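# Move the small gear from the tester to the parts tray

## Task

Lift the small gear out of the tester, set it down inside the parts tray, and open the gripper so the gear is released and stays in the tray.

## Robot and tools

Robot: two arms, left_arm and right_arm, each with six joints and a parallel gripper. The names are labels only, not image sides. In the shared scene frame the origin sits on the table surface midway between the arms; +x points out over the table, +z points up, and left_arm is on the +y side. Positions are in metres, orientations are quaternions in w,x,y,z order.

Joint order, used in every command row and every per-joint result list, per arm: wrist yaw, shoulder, elbow, waist, wrist pitch, wrist roll. The elbow sign is flipped relative to the URDF on both arms. Stated ranges in your own numbers: wrist yaw -1.571 to 1.571, shoulder 0.000 to 3.142, elbow -3.142 to 0.000 (flipped), waist -2.618 to 3.054, wrist pitch -1.571 to 1.571, wrist roll -2.094 to 2.094. True ends may sit up to 0.036 rad off these. A target more than 0.036 rad beyond an end, and further out than the joint's current angle, gets the call rejected. A target past the real end is clipped there, and the result then says "joint sent to its limit".

A row is one flat list of 14 numbers covering both arms, even if only one moves: left_arm's six joint angles then its opening, then right_arm's six angles then its opening. Joint values are absolute target angles in radians, not offsets. Opening runs from -1 (closed) to +1 (fully open, pad gap about 0.094 m). Optionally 12 more numbers from 0 to 1 can follow: stiffness scales, left arm's six joints then right arm's six, in joint order; they persist until changed.

Tools:
- execute_actions(actions): a list of actions; each action is a table of up to 15 rows, each row lasting one 1/30 s control step. A table shorter than 15 rows repeats its final row until 15 steps pass. An empty list just returns the current state and images.
- move(target, speed, blocking): target is one row as above (absolute angles). All joints follow paths from their current angles that finish together, taking 0.5 to 10 s; moves longer than 10 s stop short. speed is the peak rad/s of the joint with the farthest to go, 0.01 to 2, default 0.5. Finger openings are applied at the start. No collision avoidance. With blocking=false the call returns after 0.5 s while motion continues; you must then use wait or stop before sending further rows or moves.
- wait(seconds): 0 to 10; arms hold their last command, and a running move continues.
- stop(): brakes a running move; needs stopping distance; fingers are not stopped.
- zoom_image(camera, region): camera is cam_high, cam_low, cam_left_wrist or cam_right_wrist; region is [x0, y0, x1, y1] pixels, at most 504 by 504. Image sizes: cam_high and cam_low 504x504, wrist cameras 616x616 (fisheye).
- finished_scene(scene): ends the current scene irreversibly and reports success; only call it once the gear rests released in the tray.

Motion limits: each control step the joint command is kept within a fixed lead of the measured angle (waist 0.202, shoulder 0.258, elbow 0.238, wrist pitch 0.573, wrist yaw and roll 0.522 rad), and it is scaled back if it would shift the gripper more than 70 mm. So big jumps take several actions; a motion left unfinished may not complete on its own, so resend it. To keep a joint still, resend its value from the "Joint targets" line.

Results: each gripper's end_effector_position (the point between the pads, about 1 cm behind the fingertips) and end_effector_quat_wxyz, which can be slightly off, more at long reach. Fingers point along the gripper's +z and close along its y. Joint positions and velocities are listed per arm in joint order, followed by the pad gap in metres. Joint targets shows what joints are currently driven to. grip_measured gives finger opening on the command scale (each gripper may read about 1 mm off). Joint torques are total drive outputs, noisy and offset. Step readings list joint positions at some steps; HELD marks steps where an arm's command was held back. "joint command not followed" means a clearance check altered targets. A move adds a "move:" line: ending (done, off_target, moving, held, fault), limits=held or limits=none, and each arm's joint furthest from target.

Gripping: to hold the gear, command an opening roughly 0.03 below grip_measured; a smaller gap grips harder. Finger force is limited, weaker on very thin parts. Release by commanding a large opening.

Caution: parts may be tugged or nudged briefly, so grip firmly. Never let anything leave the table. Do not let the arms collide or press on each other. Move slowly near contacts, since fast moves and targets set deep past a contact press hard. Holding loads heats motors; MOTOR HOT appears at 75 °C, the arm is stopped at 90 °C, and at 100 °C it goes limp and falls (OVER-TEMPERATURE FAULT). Between your replies the robot keeps holding its last command. Prefer smooth, efficient motion.

Each tool is called after "Emit:" as name(argument=value, ...) on one line, values as JSON.

## Session

I'll start by looking at the scene.

Emit:
execute_actions(actions=[])

Scene clock: 0.00 s.
left_arm: end_effector_position=(+0.2703, +0.4058, +0.1064) grip_measured=+1.000 end_effector_quat_wxyz=(+0.180, -0.590, +0.652, -0.441) | right_arm: end_effector_position=(+0.6408, -0.2132, +0.3036) grip_measured=+1.000 end_effector_quat_wxyz=(+0.625, -0.547, +0.556, -0.037)
Joint names: [wrist yaw, shoulder, elbow, waist, wrist pitch, wrist roll]
Joint positions: left_arm=[ 0.894  1.44  -0.724  0.613 -0.342 -0.975  0.094] | right_arm=[-0.85   2.234 -2.149  0.046 -0.25  -1.092  0.094]
Joint velocities: left_arm=[ 0.022  0.002  0.017  0.012 -0.022 -0.022  0.   ] | right_arm=[ 0.022  0.002 -0.002 -0.002  0.022  0.007  0.   ]
Joint torques (N m, as the arm reports them, + toward a larger Joint positions number): no reading
Motor temperatures (°C, as the motors report them): left_arm=[26 26 27 25 26 26] | right_arm=[25 23 26 25 24 24]
Joint targets: left_arm=[0.901 1.435 -0.730 0.613 -0.344 -0.969] | right_arm=[-0.857 2.212 -2.163 0.046 -0.246 -1.087]
Joint stiffness scale: left_arm=[1. 1. 1. 1. 1. 1.] | right_arm=[1. 1. 1. 1. 1. 1.]

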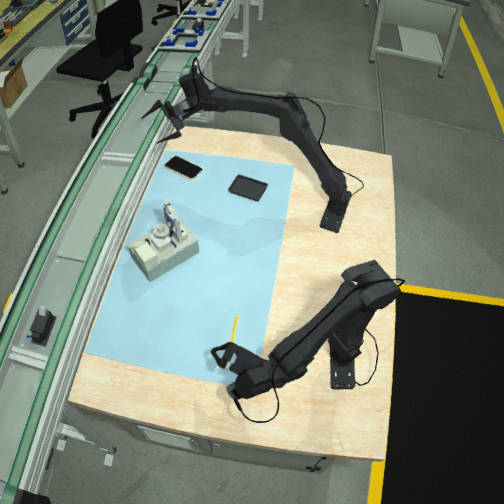

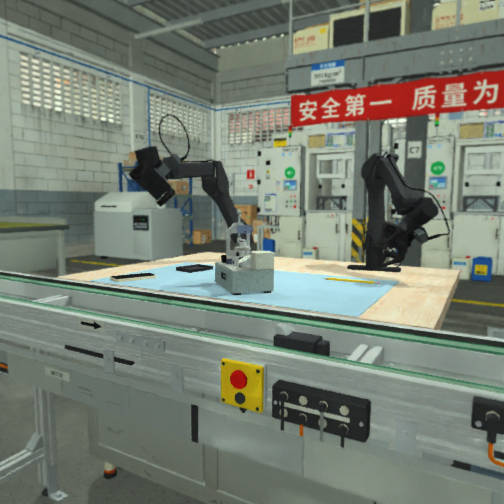

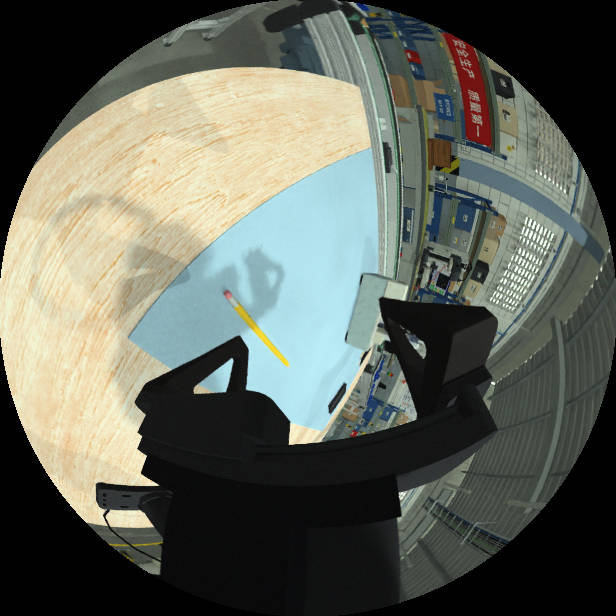

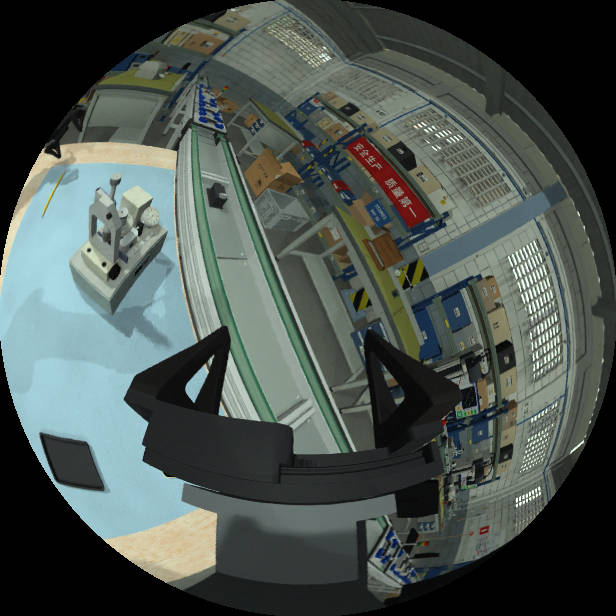

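Emit:
zoom_image(camera="cam_high", region=[110, 180, 230, 300])

Emit:
zoom_image(camera="cam_low", region=[190, 200, 300, 310])

Emit:
zoom_image(camera="cam_right_wrist", region=[50, 160, 200, 310])

Region (110, 180, 230, 300) of cam_high's 504x504 image, scaled by 4.200, with more detail than that image has.

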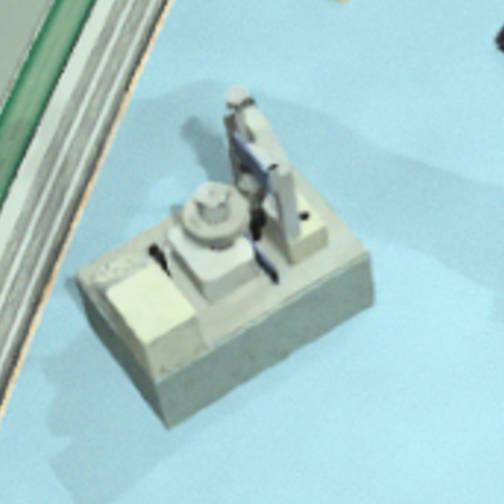

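Region (190, 200, 300, 310) of cam_low's 504x504 image, scaled by 4.582, with more detail than that image has.

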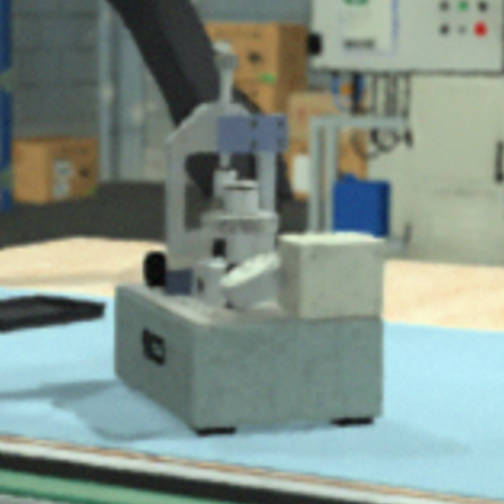

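Region (50, 160, 200, 310) of cam_right_wrist's 616x616 image, scaled by 3.360, with more detail than that image has.

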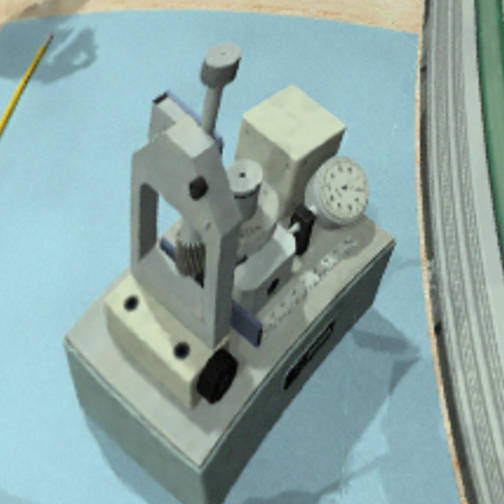

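Emit:
move(target=[0, 1.3, -1.3, -0.66, -0.8, 0, 1, 0, 1.6, -1.5, 0.5, -0.9, 0, 1], speed=0.8)

Scene clock: 60.10 s.
left_arm: end_effector_position=(+0.2787, +0.1187, +0.2434) grip_measured=+1.000 end_effector_quat_wxyz=(+0.353, +0.238, +0.899, -0.099) | right_arm: end_effector_position=(+0.4158, -0.1295, +0.1978) grip_measured=+1.000 end_effector_quat_wxyz=(+0.266, -0.141, +0.953, +0.041)
Joint names: [wrist yaw, shoulder, elbow, waist, wrist pitch, wrist roll]
Joint positions: left_arm=[ 0.007  1.319 -1.282 -0.655 -0.781 -0.008  0.094] | right_arm=[-0.006  1.632 -1.505  0.493 -0.899 -0.005  0.094]
Joint velocities: left_arm=[ 0.037  0.012  0.007 -0.007  0.007 -0.081  0.   ] | right_arm=[ 0.037 -0.017 -0.007 -0.002 -0.007  0.007  0.   ]
Joint torques (N m, as the arm reports them, + toward a larger Joint positions number): left_arm=[ 0.01 -5.88 -8.61 -0.25  1.07  0.02] | right_arm=[-0.01 -9.51 -5.47  0.45  1.35  0.02]
Motor temperatures (°C, as the motors report them): left_arm=[27 28 29 25 29 26] | right_arm=[25 31 28 25 28 24]
Joint targets: left_arm=[0.000 1.300 -1.300 -0.660 -0.800 -0.000] | right_arm=[0.000 1.600 -1.500 0.500 -0.900 0.000]
Joint stiffness scale: left_arm=[1. 1. 1. 1. 1. 1.] | right_arm=[1. 1. 1. 1. 1. 1.]
move: off_target (right_arm); limits=none; left_arm: farthest joint: the shoulder, 0.019 radians from its target (0.140 radians at the start); right_arm: farthest joint: the shoulder, 0.032 radians from its target (0.634 radians at the start)

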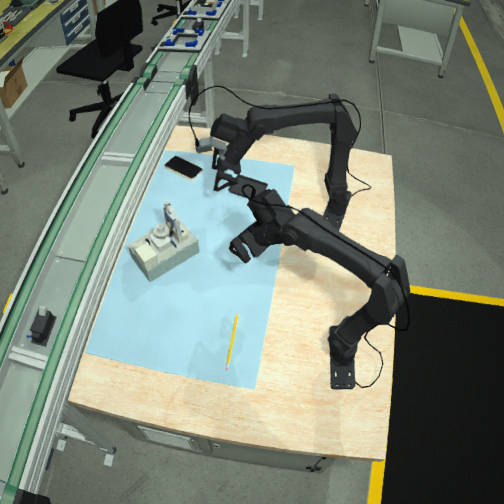

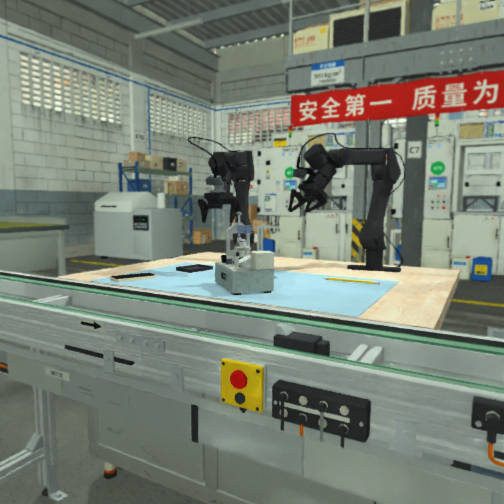

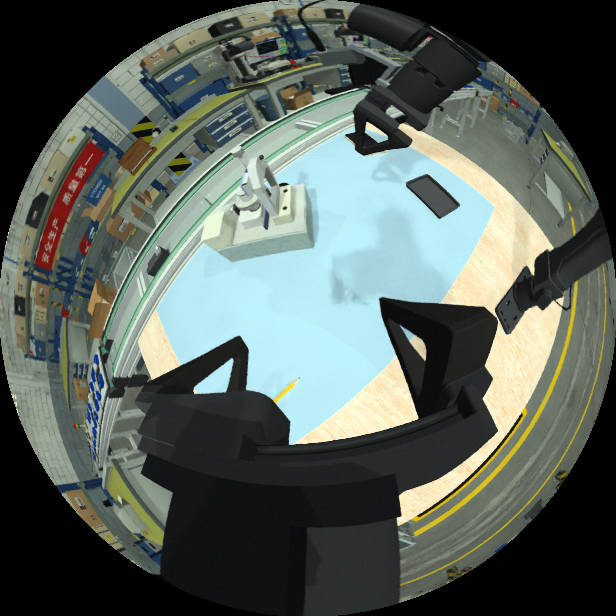

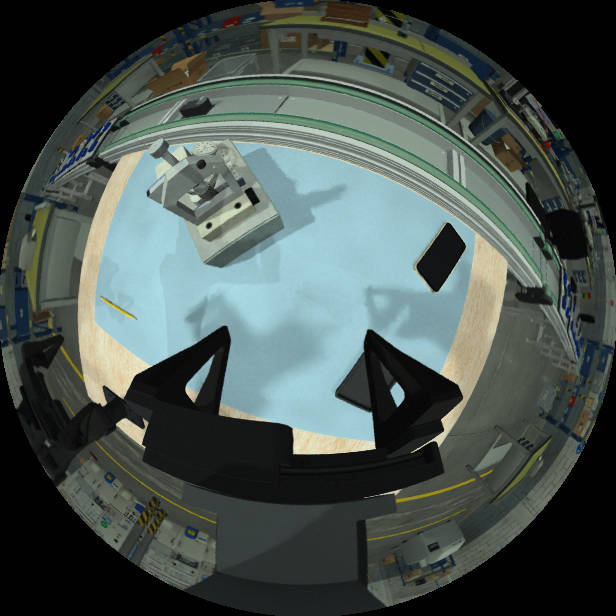

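Emit:
move(target=[0, 1.48, -1.11, -0.52, -0.2, 0, 1, 0, 1.39, -0.91, 0.68, -0.09, 0, 1], speed=0.6)

Scene clock: 140.47 s.
left_arm: end_effector_position=(+0.3762, +0.1285, +0.2206) grip_measured=+1.000 end_effector_quat_wxyz=(+0.473, +0.171, +0.859, -0.099) | right_arm: end_effector_position=(+0.3975, -0.0567, +0.1654) grip_measured=+1.000 end_effector_quat_wxyz=(+0.441, -0.208, +0.866, +0.106)
Joint names: [wrist yaw, shoulder, elbow, waist, wrist pitch, wrist roll]
Joint positions: left_arm=[ 0.005  1.47  -1.118 -0.53  -0.211 -0.006  0.094] | right_arm=[-0.006  1.426 -0.912  0.67  -0.115 -0.005  0.094]
Joint velocities: left_arm=[ 0.022 -0.012 -0.002 -0.002  0.095 -0.007  0.   ] | right_arm=[-0.051  0.002  0.002 -0.027  0.007 -0.037  0.   ]
Joint torques (N m, as the arm reports them, + toward a larger Joint positions number): left_arm=[-0.02 -5.22 -6.81  0.79  1.61  0.04] | right_arm=[ 0.01 -8.1  -5.94  0.74  2.07  0.07]
Motor temperatures (°C, as the motors report them): left_arm=[26 29 31 25 32 26] | right_arm=[25 29 28 25 28 24]
Joint targets: left_arm=[-0.000 1.480 -1.110 -0.520 -0.200 0.000] | right_arm=[-0.000 1.390 -0.910 0.680 -0.090 -0.000]
Joint stiffness scale: left_arm=[1. 1. 1. 1. 1. 1.] | right_arm=[1. 1. 1. 1. 1. 1.]
move: off_target (right_arm); limits=none; left_arm: farthest joint: the wrist pitch, 0.011 radians from its target (0.581 radians at the start); right_arm: farthest joint: the shoulder, 0.036 radians from its target (0.242 radians at the start)

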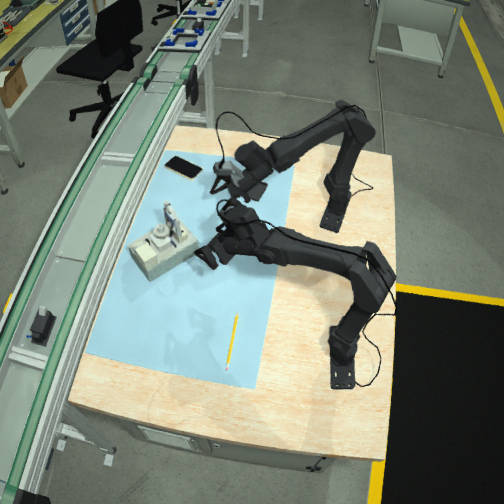

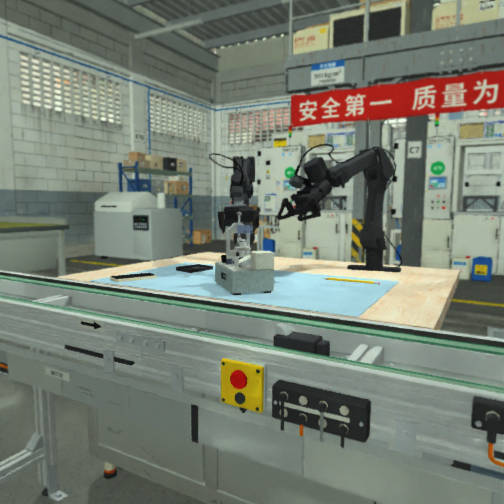

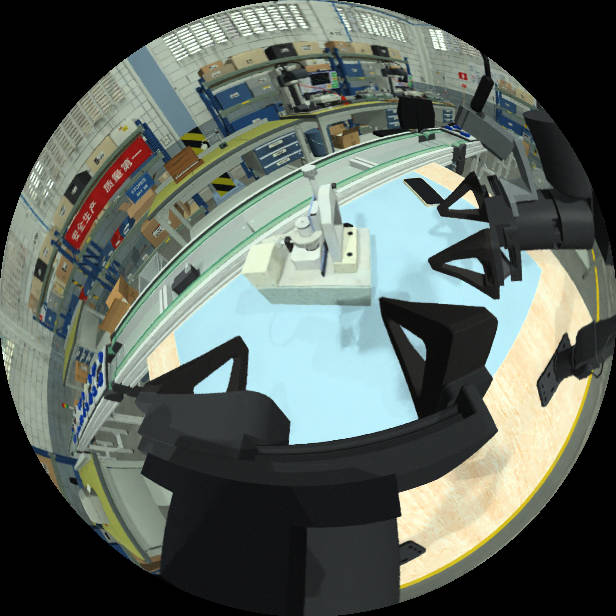

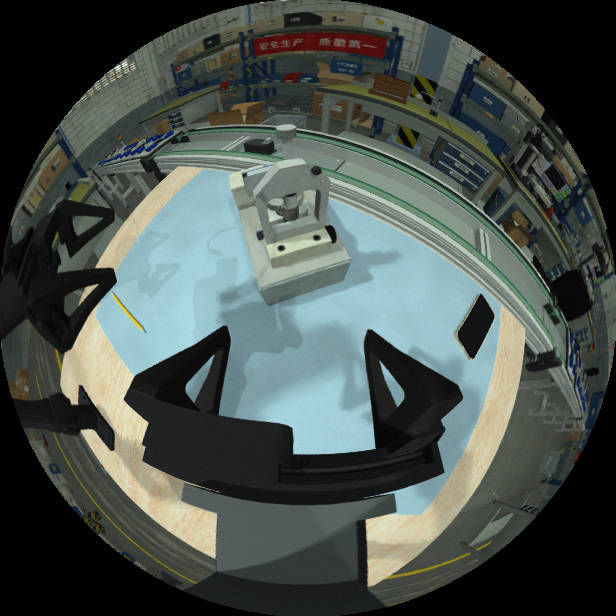

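Emit:
zoom_image(camera="cam_right_wrist", region=[210, 115, 370, 305])

Emit:
zoom_image(camera="cam_left_wrist", region=[230, 155, 390, 315])

Region (210, 115, 370, 305) of cam_right_wrist's 616x616 image, scaled by 2.653, with more detail than that image has; it fills the left 424 columns of this view, and the rest is white.

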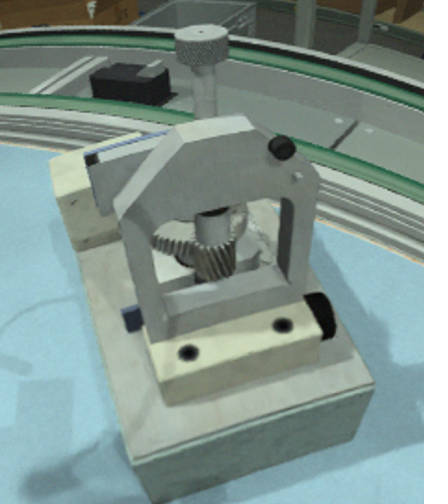

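Region (230, 155, 390, 315) of cam_left_wrist's 616x616 image, scaled by 3.150, with more detail than that image has.

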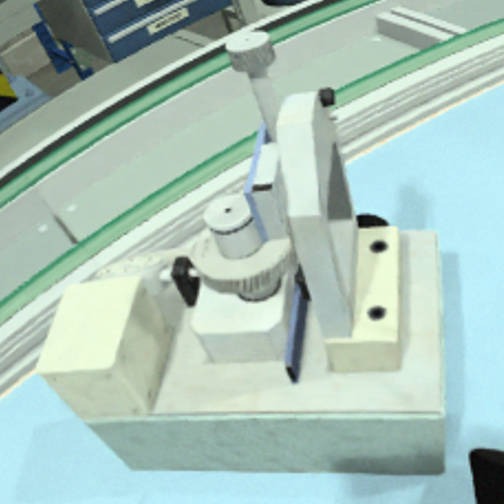

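Emit:
move(target=[0, 1.87, -1.37, -0.6, 0.08, 0, 1, -0.575, 1.875, -0.63, 0.42, 1.155, 0, 1], speed=0.6)

Scene clock: 250.00 s.
left_arm: end_effector_position=(+0.4620, +0.0561, +0.1966) grip_measured=+1.000 end_effector_quat_wxyz=(+0.519, +0.190, +0.824, -0.125) | right_arm: end_effector_position=(+0.4402, -0.0539, +0.1361) grip_measured=+1.000 end_effector_quat_wxyz=(+0.616, -0.267, +0.687, +0.277)
Joint names: [wrist yaw, shoulder, elbow, waist, wrist pitch, wrist roll]
Joint positions: left_arm=[ 0.005  1.859 -1.345 -0.59   0.07  -0.006  0.094] | right_arm=[-0.567  1.872 -0.637  0.43   1.131 -0.004  0.094]
Joint velocities: left_arm=[-0.081 -0.002 -0.002  0.002  0.022 -0.066  0.   ] | right_arm=[-0.037  0.002 -0.002 -0.002  0.022  0.007  0.   ]
Joint torques (N m, as the arm reports them, + toward a larger Joint positions number): left_arm=[-0.01 -9.1  -9.27 -0.84  1.61  0.05] | right_arm=[-0.12 -7.05 -3.76 -1.03  2.2   0.04]
Motor temperatures (°C, as the motors report them): left_arm=[26 29 31 25 39 26] | right_arm=[25 29 28 25 34 24]
Joint targets: left_arm=[-0.000 1.870 -1.370 -0.600 0.080 0.000] | right_arm=[-0.575 1.875 -0.630 0.420 1.155 -0.000]
Joint stiffness scale: left_arm=[1. 1. 1. 1. 1. 1.] | right_arm=[1. 1. 1. 1. 1. 1.]
move: off_target (left_arm, right_arm); limits=none; left_arm: farthest joint: the elbow, 0.025 radians from its target (0.252 radians at the start); right_arm: farthest joint: the wrist pitch, 0.024 radians from its target (1.269 radians at the start)

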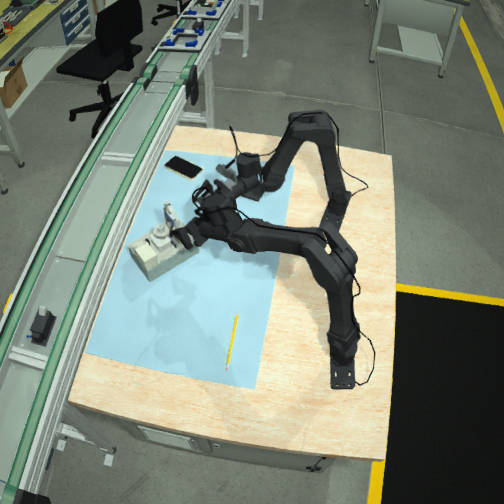

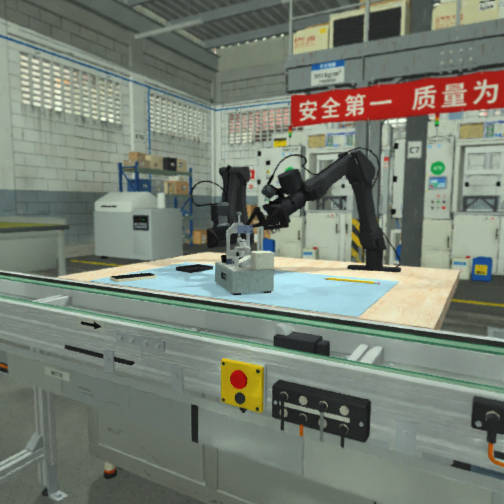

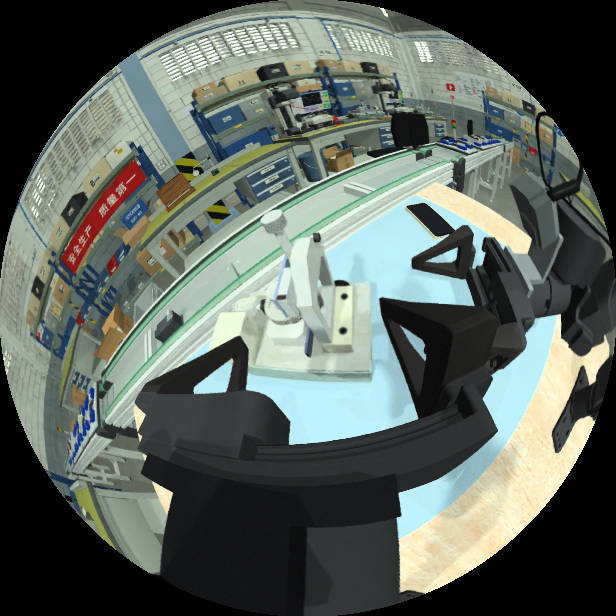

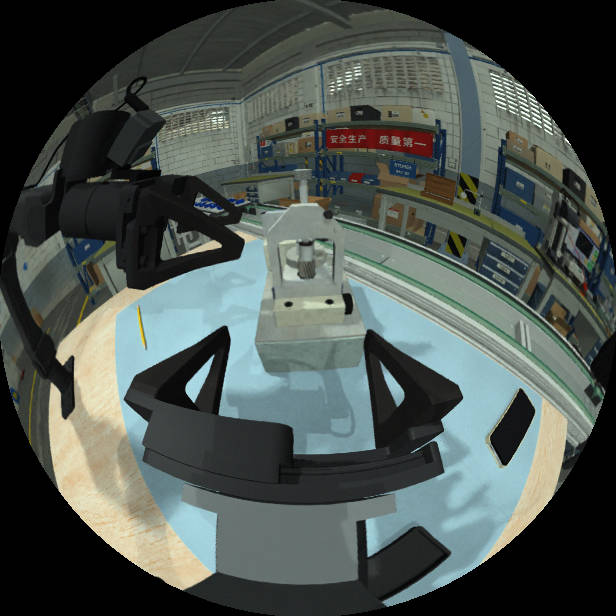

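Emit:
zoom_image(camera="cam_right_wrist", region=[200, 150, 400, 380])

Emit:
zoom_image(camera="cam_low", region=[190, 160, 330, 300])

Region (200, 150, 400, 380) of cam_right_wrist's 616x616 image, scaled by 2.191, with more detail than that image has; it fills the left 438 columns of this view, and the rest is white.

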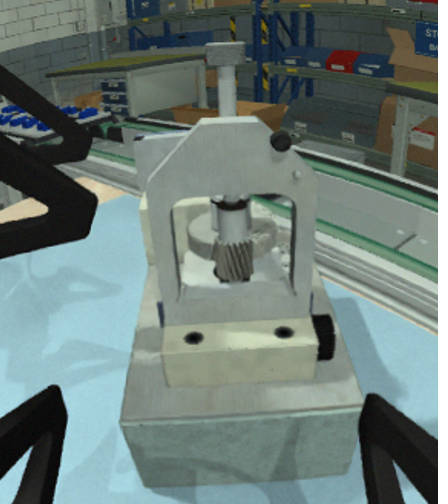

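Region (190, 160, 330, 300) of cam_low's 504x504 image, scaled by 3.600, with more detail than that image has.

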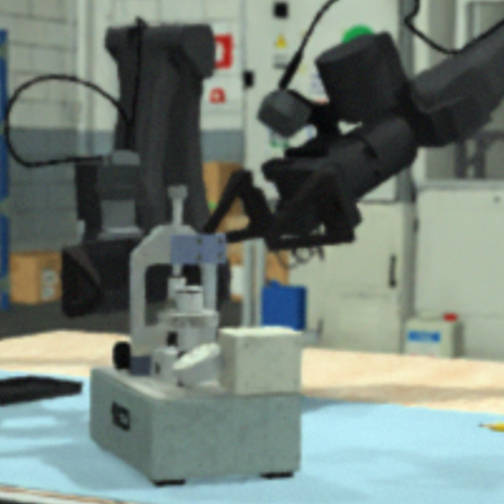

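Emit:
move(target=[0, 1.915, -1.435, -0.565, 0.215, 0, 0.3, -0.575, 1.875, -0.63, 0.42, 1.155, 0, 1], speed=0.4)

Scene clock: 275.50 s.
left_arm: end_effector_position=(+0.4899, +0.0531, +0.2373) grip_measured=+0.303 end_effector_quat_wxyz=(+0.585, +0.174, +0.781, -0.135) | right_arm: end_effector_position=(+0.4402, -0.0539, +0.1362) grip_measured=+1.000 end_effector_quat_wxyz=(+0.616, -0.267, +0.687, +0.277)
Joint names: [wrist yaw, shoulder, elbow, waist, wrist pitch, wrist roll]
Joint positions: left_arm=[ 0.005  1.901 -1.414 -0.573  0.205 -0.006  0.061] | right_arm=[-0.567  1.872 -0.637  0.43   1.132 -0.004  0.094]
Joint velocities: left_arm=[ 0.022 -0.007  0.012  0.002  0.022 -0.007 -0.001] | right_arm=[ 0.037  0.012  0.007 -0.002 -0.007  0.037  0.   ]
Joint torques (N m, as the arm reports them, + toward a larger Joint positions number): left_arm=[-0.01 -9.15 -9.18  0.59  1.72  0.05] | right_arm=[-0.14 -7.11 -3.77 -0.8   2.19  0.01]
Motor temperatures (°C, as the motors report them): left_arm=[26 31 32 25 41 26] | right_arm=[25 29 28 25 35 24]
Joint targets: left_arm=[0.000 1.915 -1.435 -0.565 0.215 -0.000] | right_arm=[-0.575 1.875 -0.630 0.420 1.155 0.000]
Joint stiffness scale: left_arm=[1. 1. 1. 1. 1. 1.] | right_arm=[1. 1. 1. 1. 1. 1.]
move: off_target (left_arm, right_arm); limits=none; left_arm: farthest joint: the elbow, 0.021 radians from its target (0.090 radians at the start); right_arm: farthest joint: the wrist pitch, 0.023 radians from its target (0.023 radians at the start)

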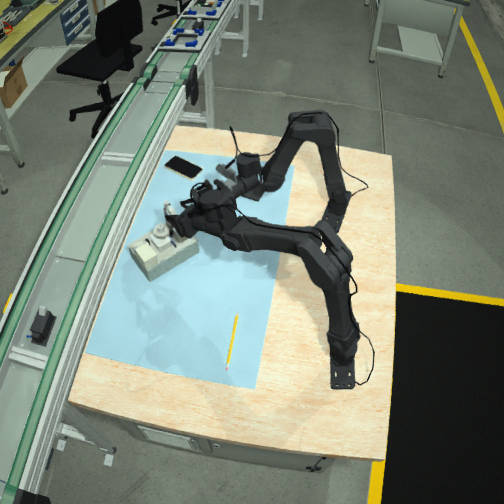

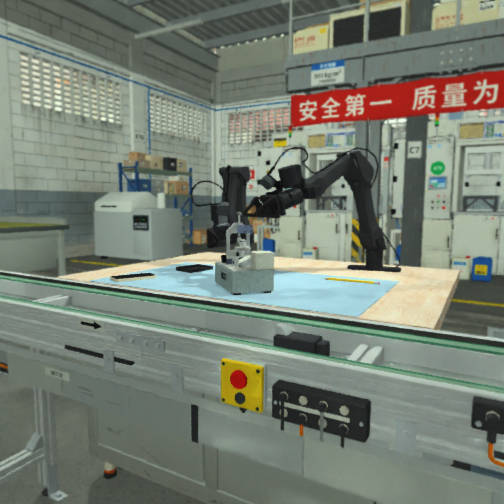

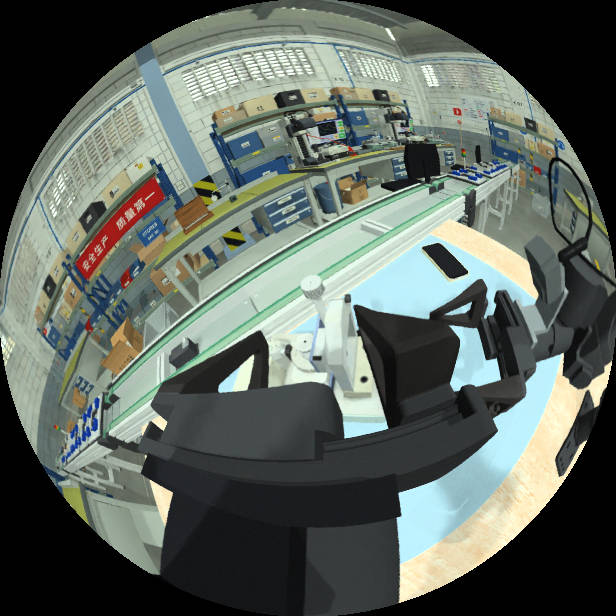

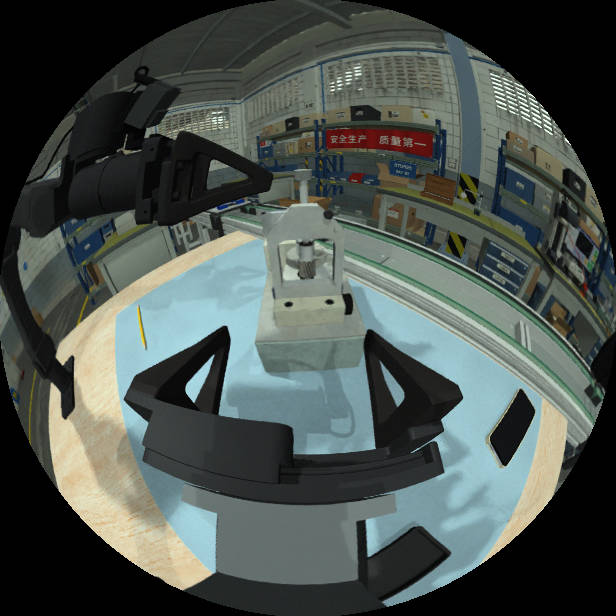

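Emit:
move(target=[0, 2.134, -1.716, -0.595, 0.13, 0, 0.3, -0.575, 1.875, -0.63, 0.42, 1.155, 0, 1], speed=0.3)

Scene clock: 293.77 s.
left_arm: end_effector_position=(+0.5374, +0.0223, +0.2262) grip_measured=+0.303 end_effector_quat_wxyz=(+0.585, +0.178, +0.779, -0.138) | right_arm: end_effector_position=(+0.4401, -0.0539, +0.1363) grip_measured=+1.000 end_effector_quat_wxyz=(+0.616, -0.267, +0.687, +0.277)
Joint names: [wrist yaw, shoulder, elbow, waist, wrist pitch, wrist roll]
Joint positions: left_arm=[ 0.005  2.123 -1.691 -0.585  0.151 -0.006  0.061] | right_arm=[-0.568  1.872 -0.637  0.43   1.132 -0.004  0.094]
Joint velocities: left_arm=[-0.051 -0.007  0.022 -0.022 -0.081 -0.037 -0.001] | right_arm=[-0.007 -0.007  0.002 -0.007 -0.007 -0.007  0.   ]
Joint torques (N m, as the arm reports them, + toward a larger Joint positions number): left_arm=[ -0.02 -11.37  -9.54  -0.65   1.43   0.04] | right_arm=[-0.17 -6.94 -3.79 -0.97  2.21  0.03]
Motor temperatures (°C, as the motors report them): left_arm=[26 32 33 25 41 26] | right_arm=[25 29 28 25 35 24]
Joint targets: left_arm=[-0.000 2.134 -1.716 -0.595 0.130 0.000] | right_arm=[-0.575 1.875 -0.630 0.420 1.155 0.000]
Joint stiffness scale: left_arm=[1. 1. 1. 1. 1. 1.] | right_arm=[1. 1. 1. 1. 1. 1.]
move: off_target (left_arm, right_arm); limits=none; left_arm: farthest joint: the elbow, 0.025 radians from its target (0.302 radians at the start); right_arm: farthest joint: the wrist pitch, 0.023 radians from its target (0.023 radians at the start)

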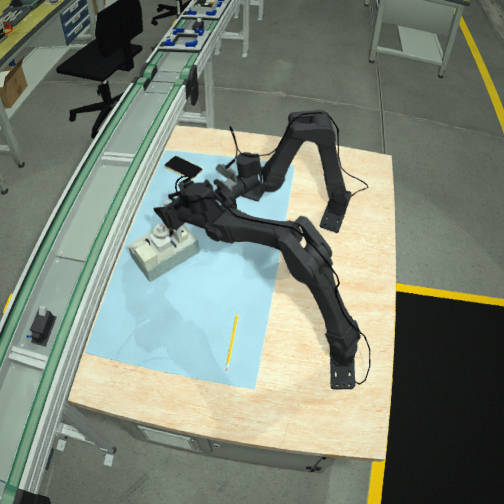

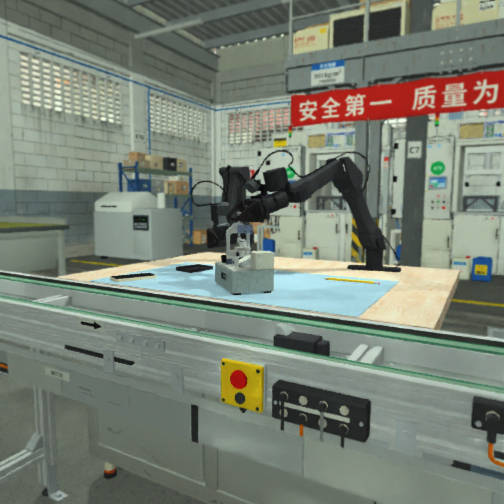

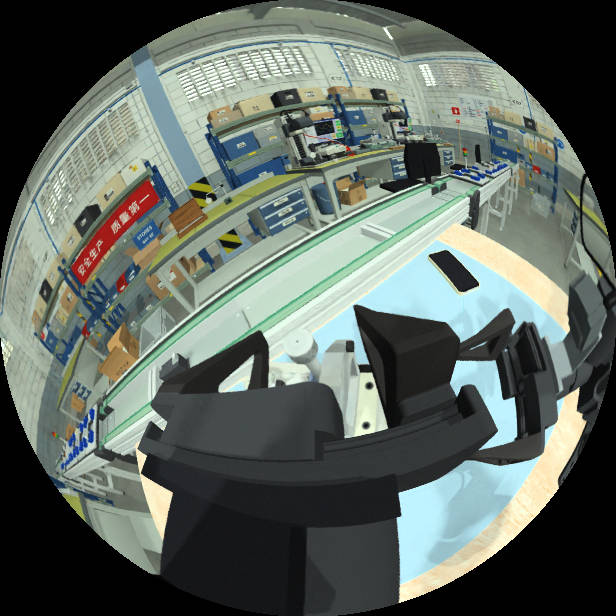

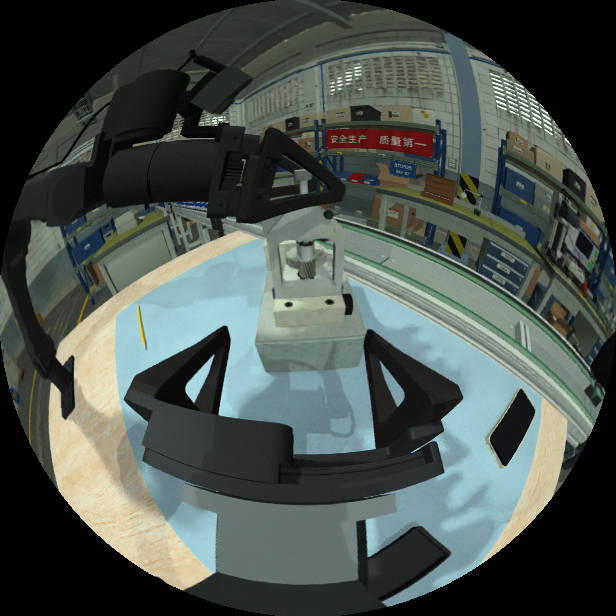

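Emit:
move(target=[0, 2.02, -1.575, -0.559, 0.19, 0, 0.3, -0.575, 1.875, -0.63, 0.42, 1.155, 0, 1], speed=0.3)

Scene clock: 317.10 s.
left_arm: end_effector_position=(+0.5250, +0.0417, +0.2339) grip_measured=+0.303 end_effector_quat_wxyz=(+0.590, +0.170, +0.778, -0.134) | right_arm: end_effector_position=(+0.4401, -0.0539, +0.1363) grip_measured=+1.000 end_effector_quat_wxyz=(+0.616, -0.267, +0.687, +0.277)
Joint names: [wrist yaw, shoulder, elbow, waist, wrist pitch, wrist roll]
Joint positions: left_arm=[ 0.005  2.04  -1.587 -0.566  0.182 -0.006  0.061] | right_arm=[-0.568  1.872 -0.637  0.43   1.132 -0.004  0.094]
Joint velocities: left_arm=[ 0.066  0.007  0.012 -0.002  0.022 -0.007 -0.   ] | right_arm=[-0.007 -0.017 -0.007 -0.002  0.037 -0.081  0.   ]
Joint torques (N m, as the arm reports them, + toward a larger Joint positions number): left_arm=[ -0.02 -13.19  -6.8    0.46   1.72   0.07] | right_arm=[-0.17 -7.15 -3.65 -0.78  2.22  0.06]
Motor temperatures (°C, as the motors report them): left_arm=[26 34 33 25 41 26] | right_arm=[25 29 28 25 36 24]
Joint targets: left_arm=[-0.000 2.020 -1.575 -0.559 0.190 0.000] | right_arm=[-0.575 1.875 -0.630 0.420 1.155 -0.000]
Joint stiffness scale: left_arm=[1. 1. 1. 1. 1. 1.] | right_arm=[1. 1. 1. 1. 1. 1.]
move: off_target (right_arm); limits=none; left_arm: farthest joint: the shoulder, 0.020 radians from its target (0.103 radians at the start); right_arm: farthest joint: the wrist pitch, 0.023 radians from its target (0.023 radians at the start)

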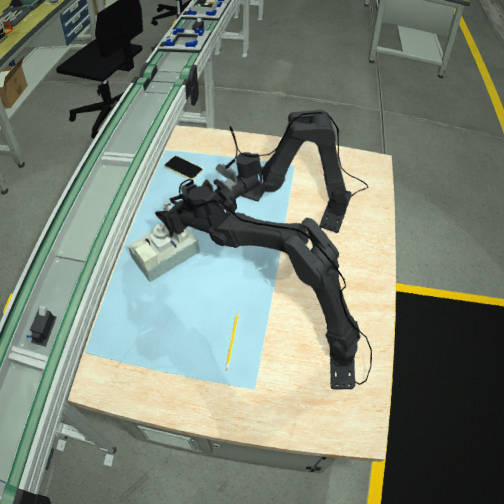

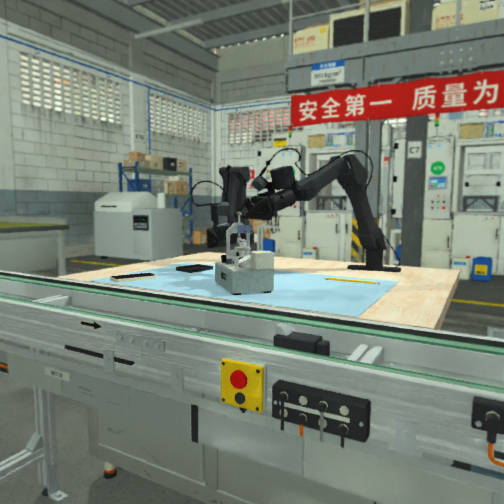

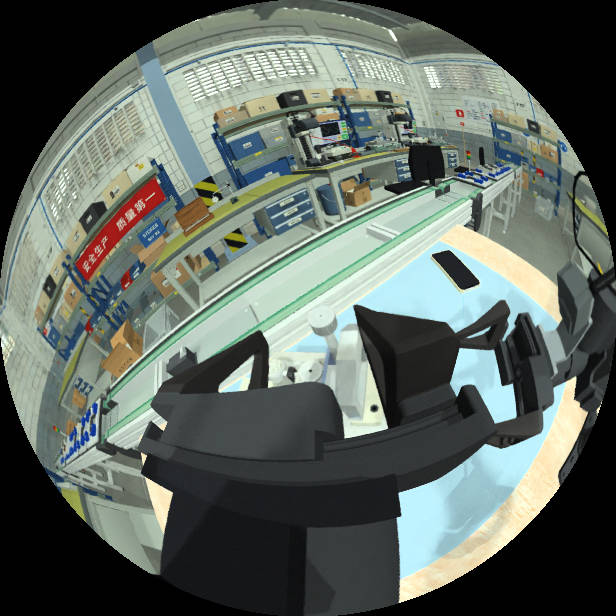

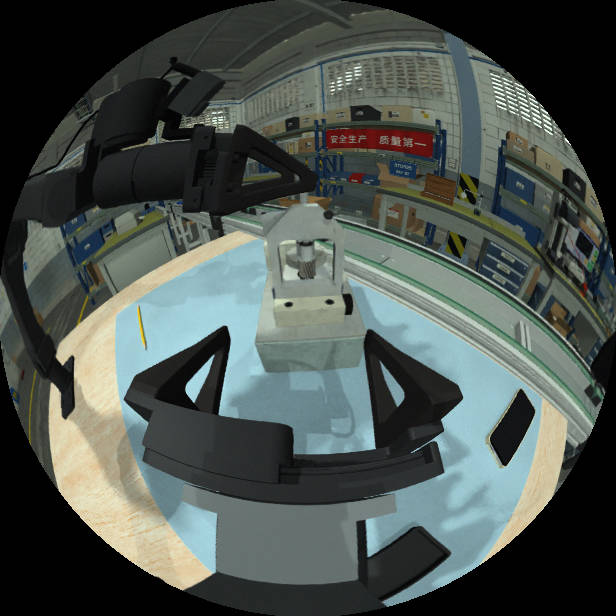

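Emit:
move(target=[0, 2.093, -1.664, -0.585, 0.147, 0, 0.3, -0.575, 1.875, -0.63, 0.42, 1.155, 0, 1], speed=0.3)

Emit:
zoom_image(camera="cam_left_wrist", region=[220, 250, 420, 450])

Emit:
zoom_image(camera="cam_low", region=[200, 170, 300, 270])

Scene clock: 327.20 s.
left_arm: end_effector_position=(+0.5313, +0.0316, +0.2317) grip_measured=+0.303 end_effector_quat_wxyz=(+0.589, +0.174, +0.777, -0.136) | right_arm: end_effector_position=(+0.4401, -0.0539, +0.1363) grip_measured=+1.000 end_effector_quat_wxyz=(+0.616, -0.267, +0.687, +0.277)
Joint names: [wrist yaw, shoulder, elbow, waist, wrist pitch, wrist roll]
Joint positions: left_arm=[ 0.005  2.081 -1.64  -0.576  0.168 -0.006  0.061] | right_arm=[-0.568  1.872 -0.637  0.43   1.132 -0.004  0.094]
Joint velocities: left_arm=[-0.037  0.002  0.002 -0.002  0.022 -0.007 -0.   ] | right_arm=[-0.037 -0.002  0.002  0.007  0.066 -0.022  0.   ]
Joint torques (N m, as the arm reports them, + toward a larger Joint positions number): left_arm=[ -0.04 -10.82  -9.48  -0.56   1.41   0.04] | right_arm=[-0.14 -7.08 -3.8  -0.89  2.2   0.05]
Motor temperatures (°C, as the motors report them): left_arm=[26 35 33 25 42 26] | right_arm=[25 29 28 25 36 24]
Joint targets: left_arm=[0.000 2.093 -1.664 -0.585 0.147 0.000] | right_arm=[-0.575 1.875 -0.630 0.420 1.155 -0.000]
Joint stiffness scale: left_arm=[1. 1. 1. 1. 1. 1.] | right_arm=[1. 1. 1. 1. 1. 1.]
move: off_target (left_arm, right_arm); limits=none; left_arm: farthest joint: the elbow, 0.024 radians from its target (0.077 radians at the start); right_arm: farthest joint: the wrist pitch, 0.023 radians from its target (0.023 radians at the start)

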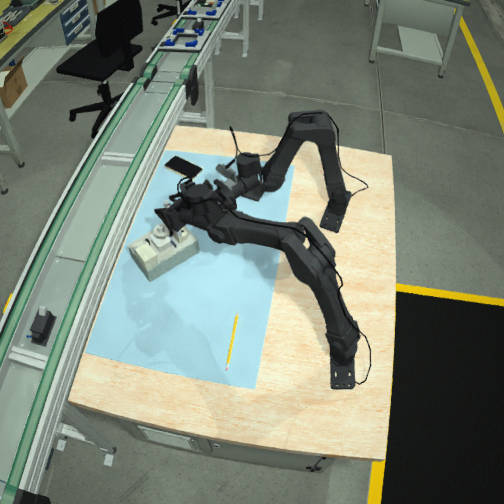

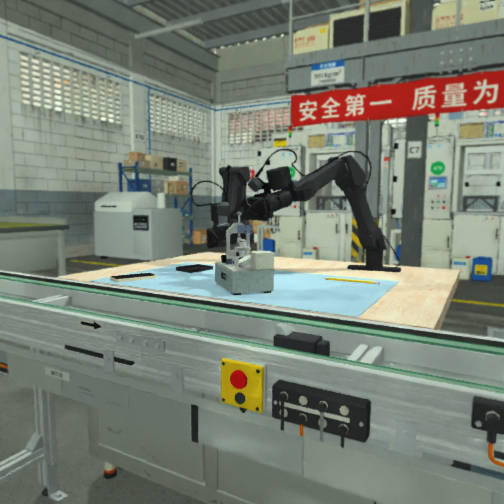

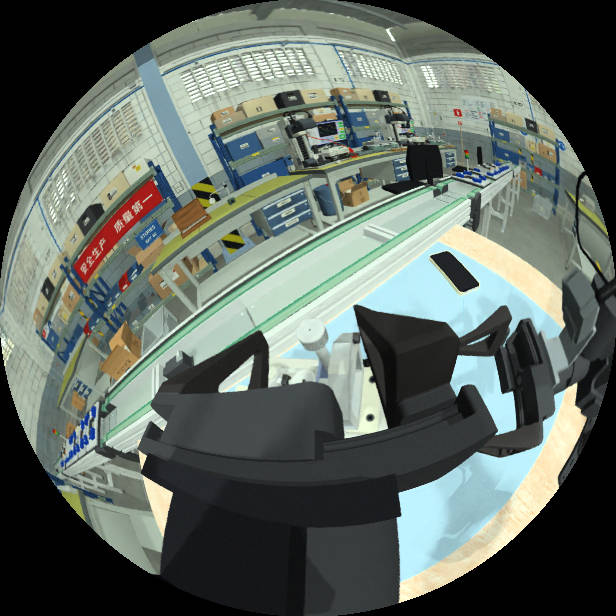

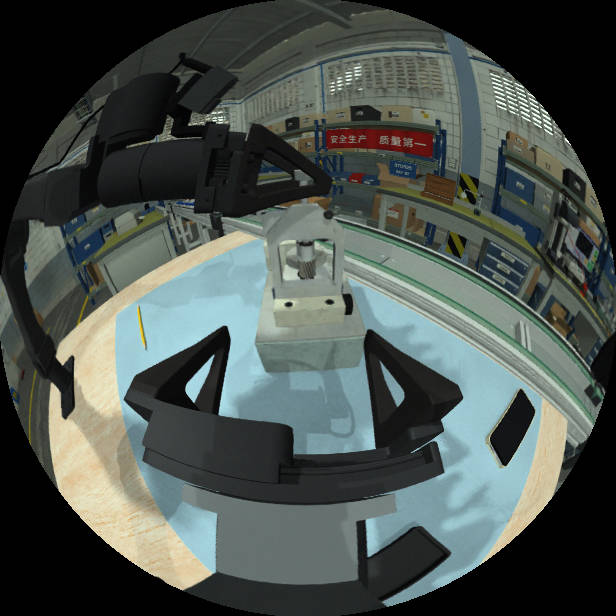

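Region (220, 250, 420, 450) of cam_left_wrist's 616x616 image, scaled by 2.520, with more detail than that image has.

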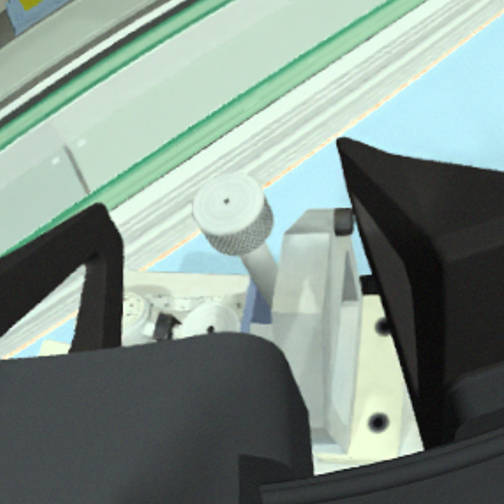

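Region (200, 170, 300, 270) of cam_low's 504x504 image, scaled by 5.040, with more detail than that image has.

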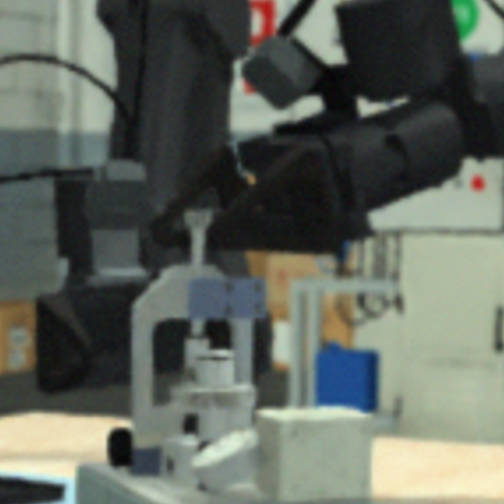

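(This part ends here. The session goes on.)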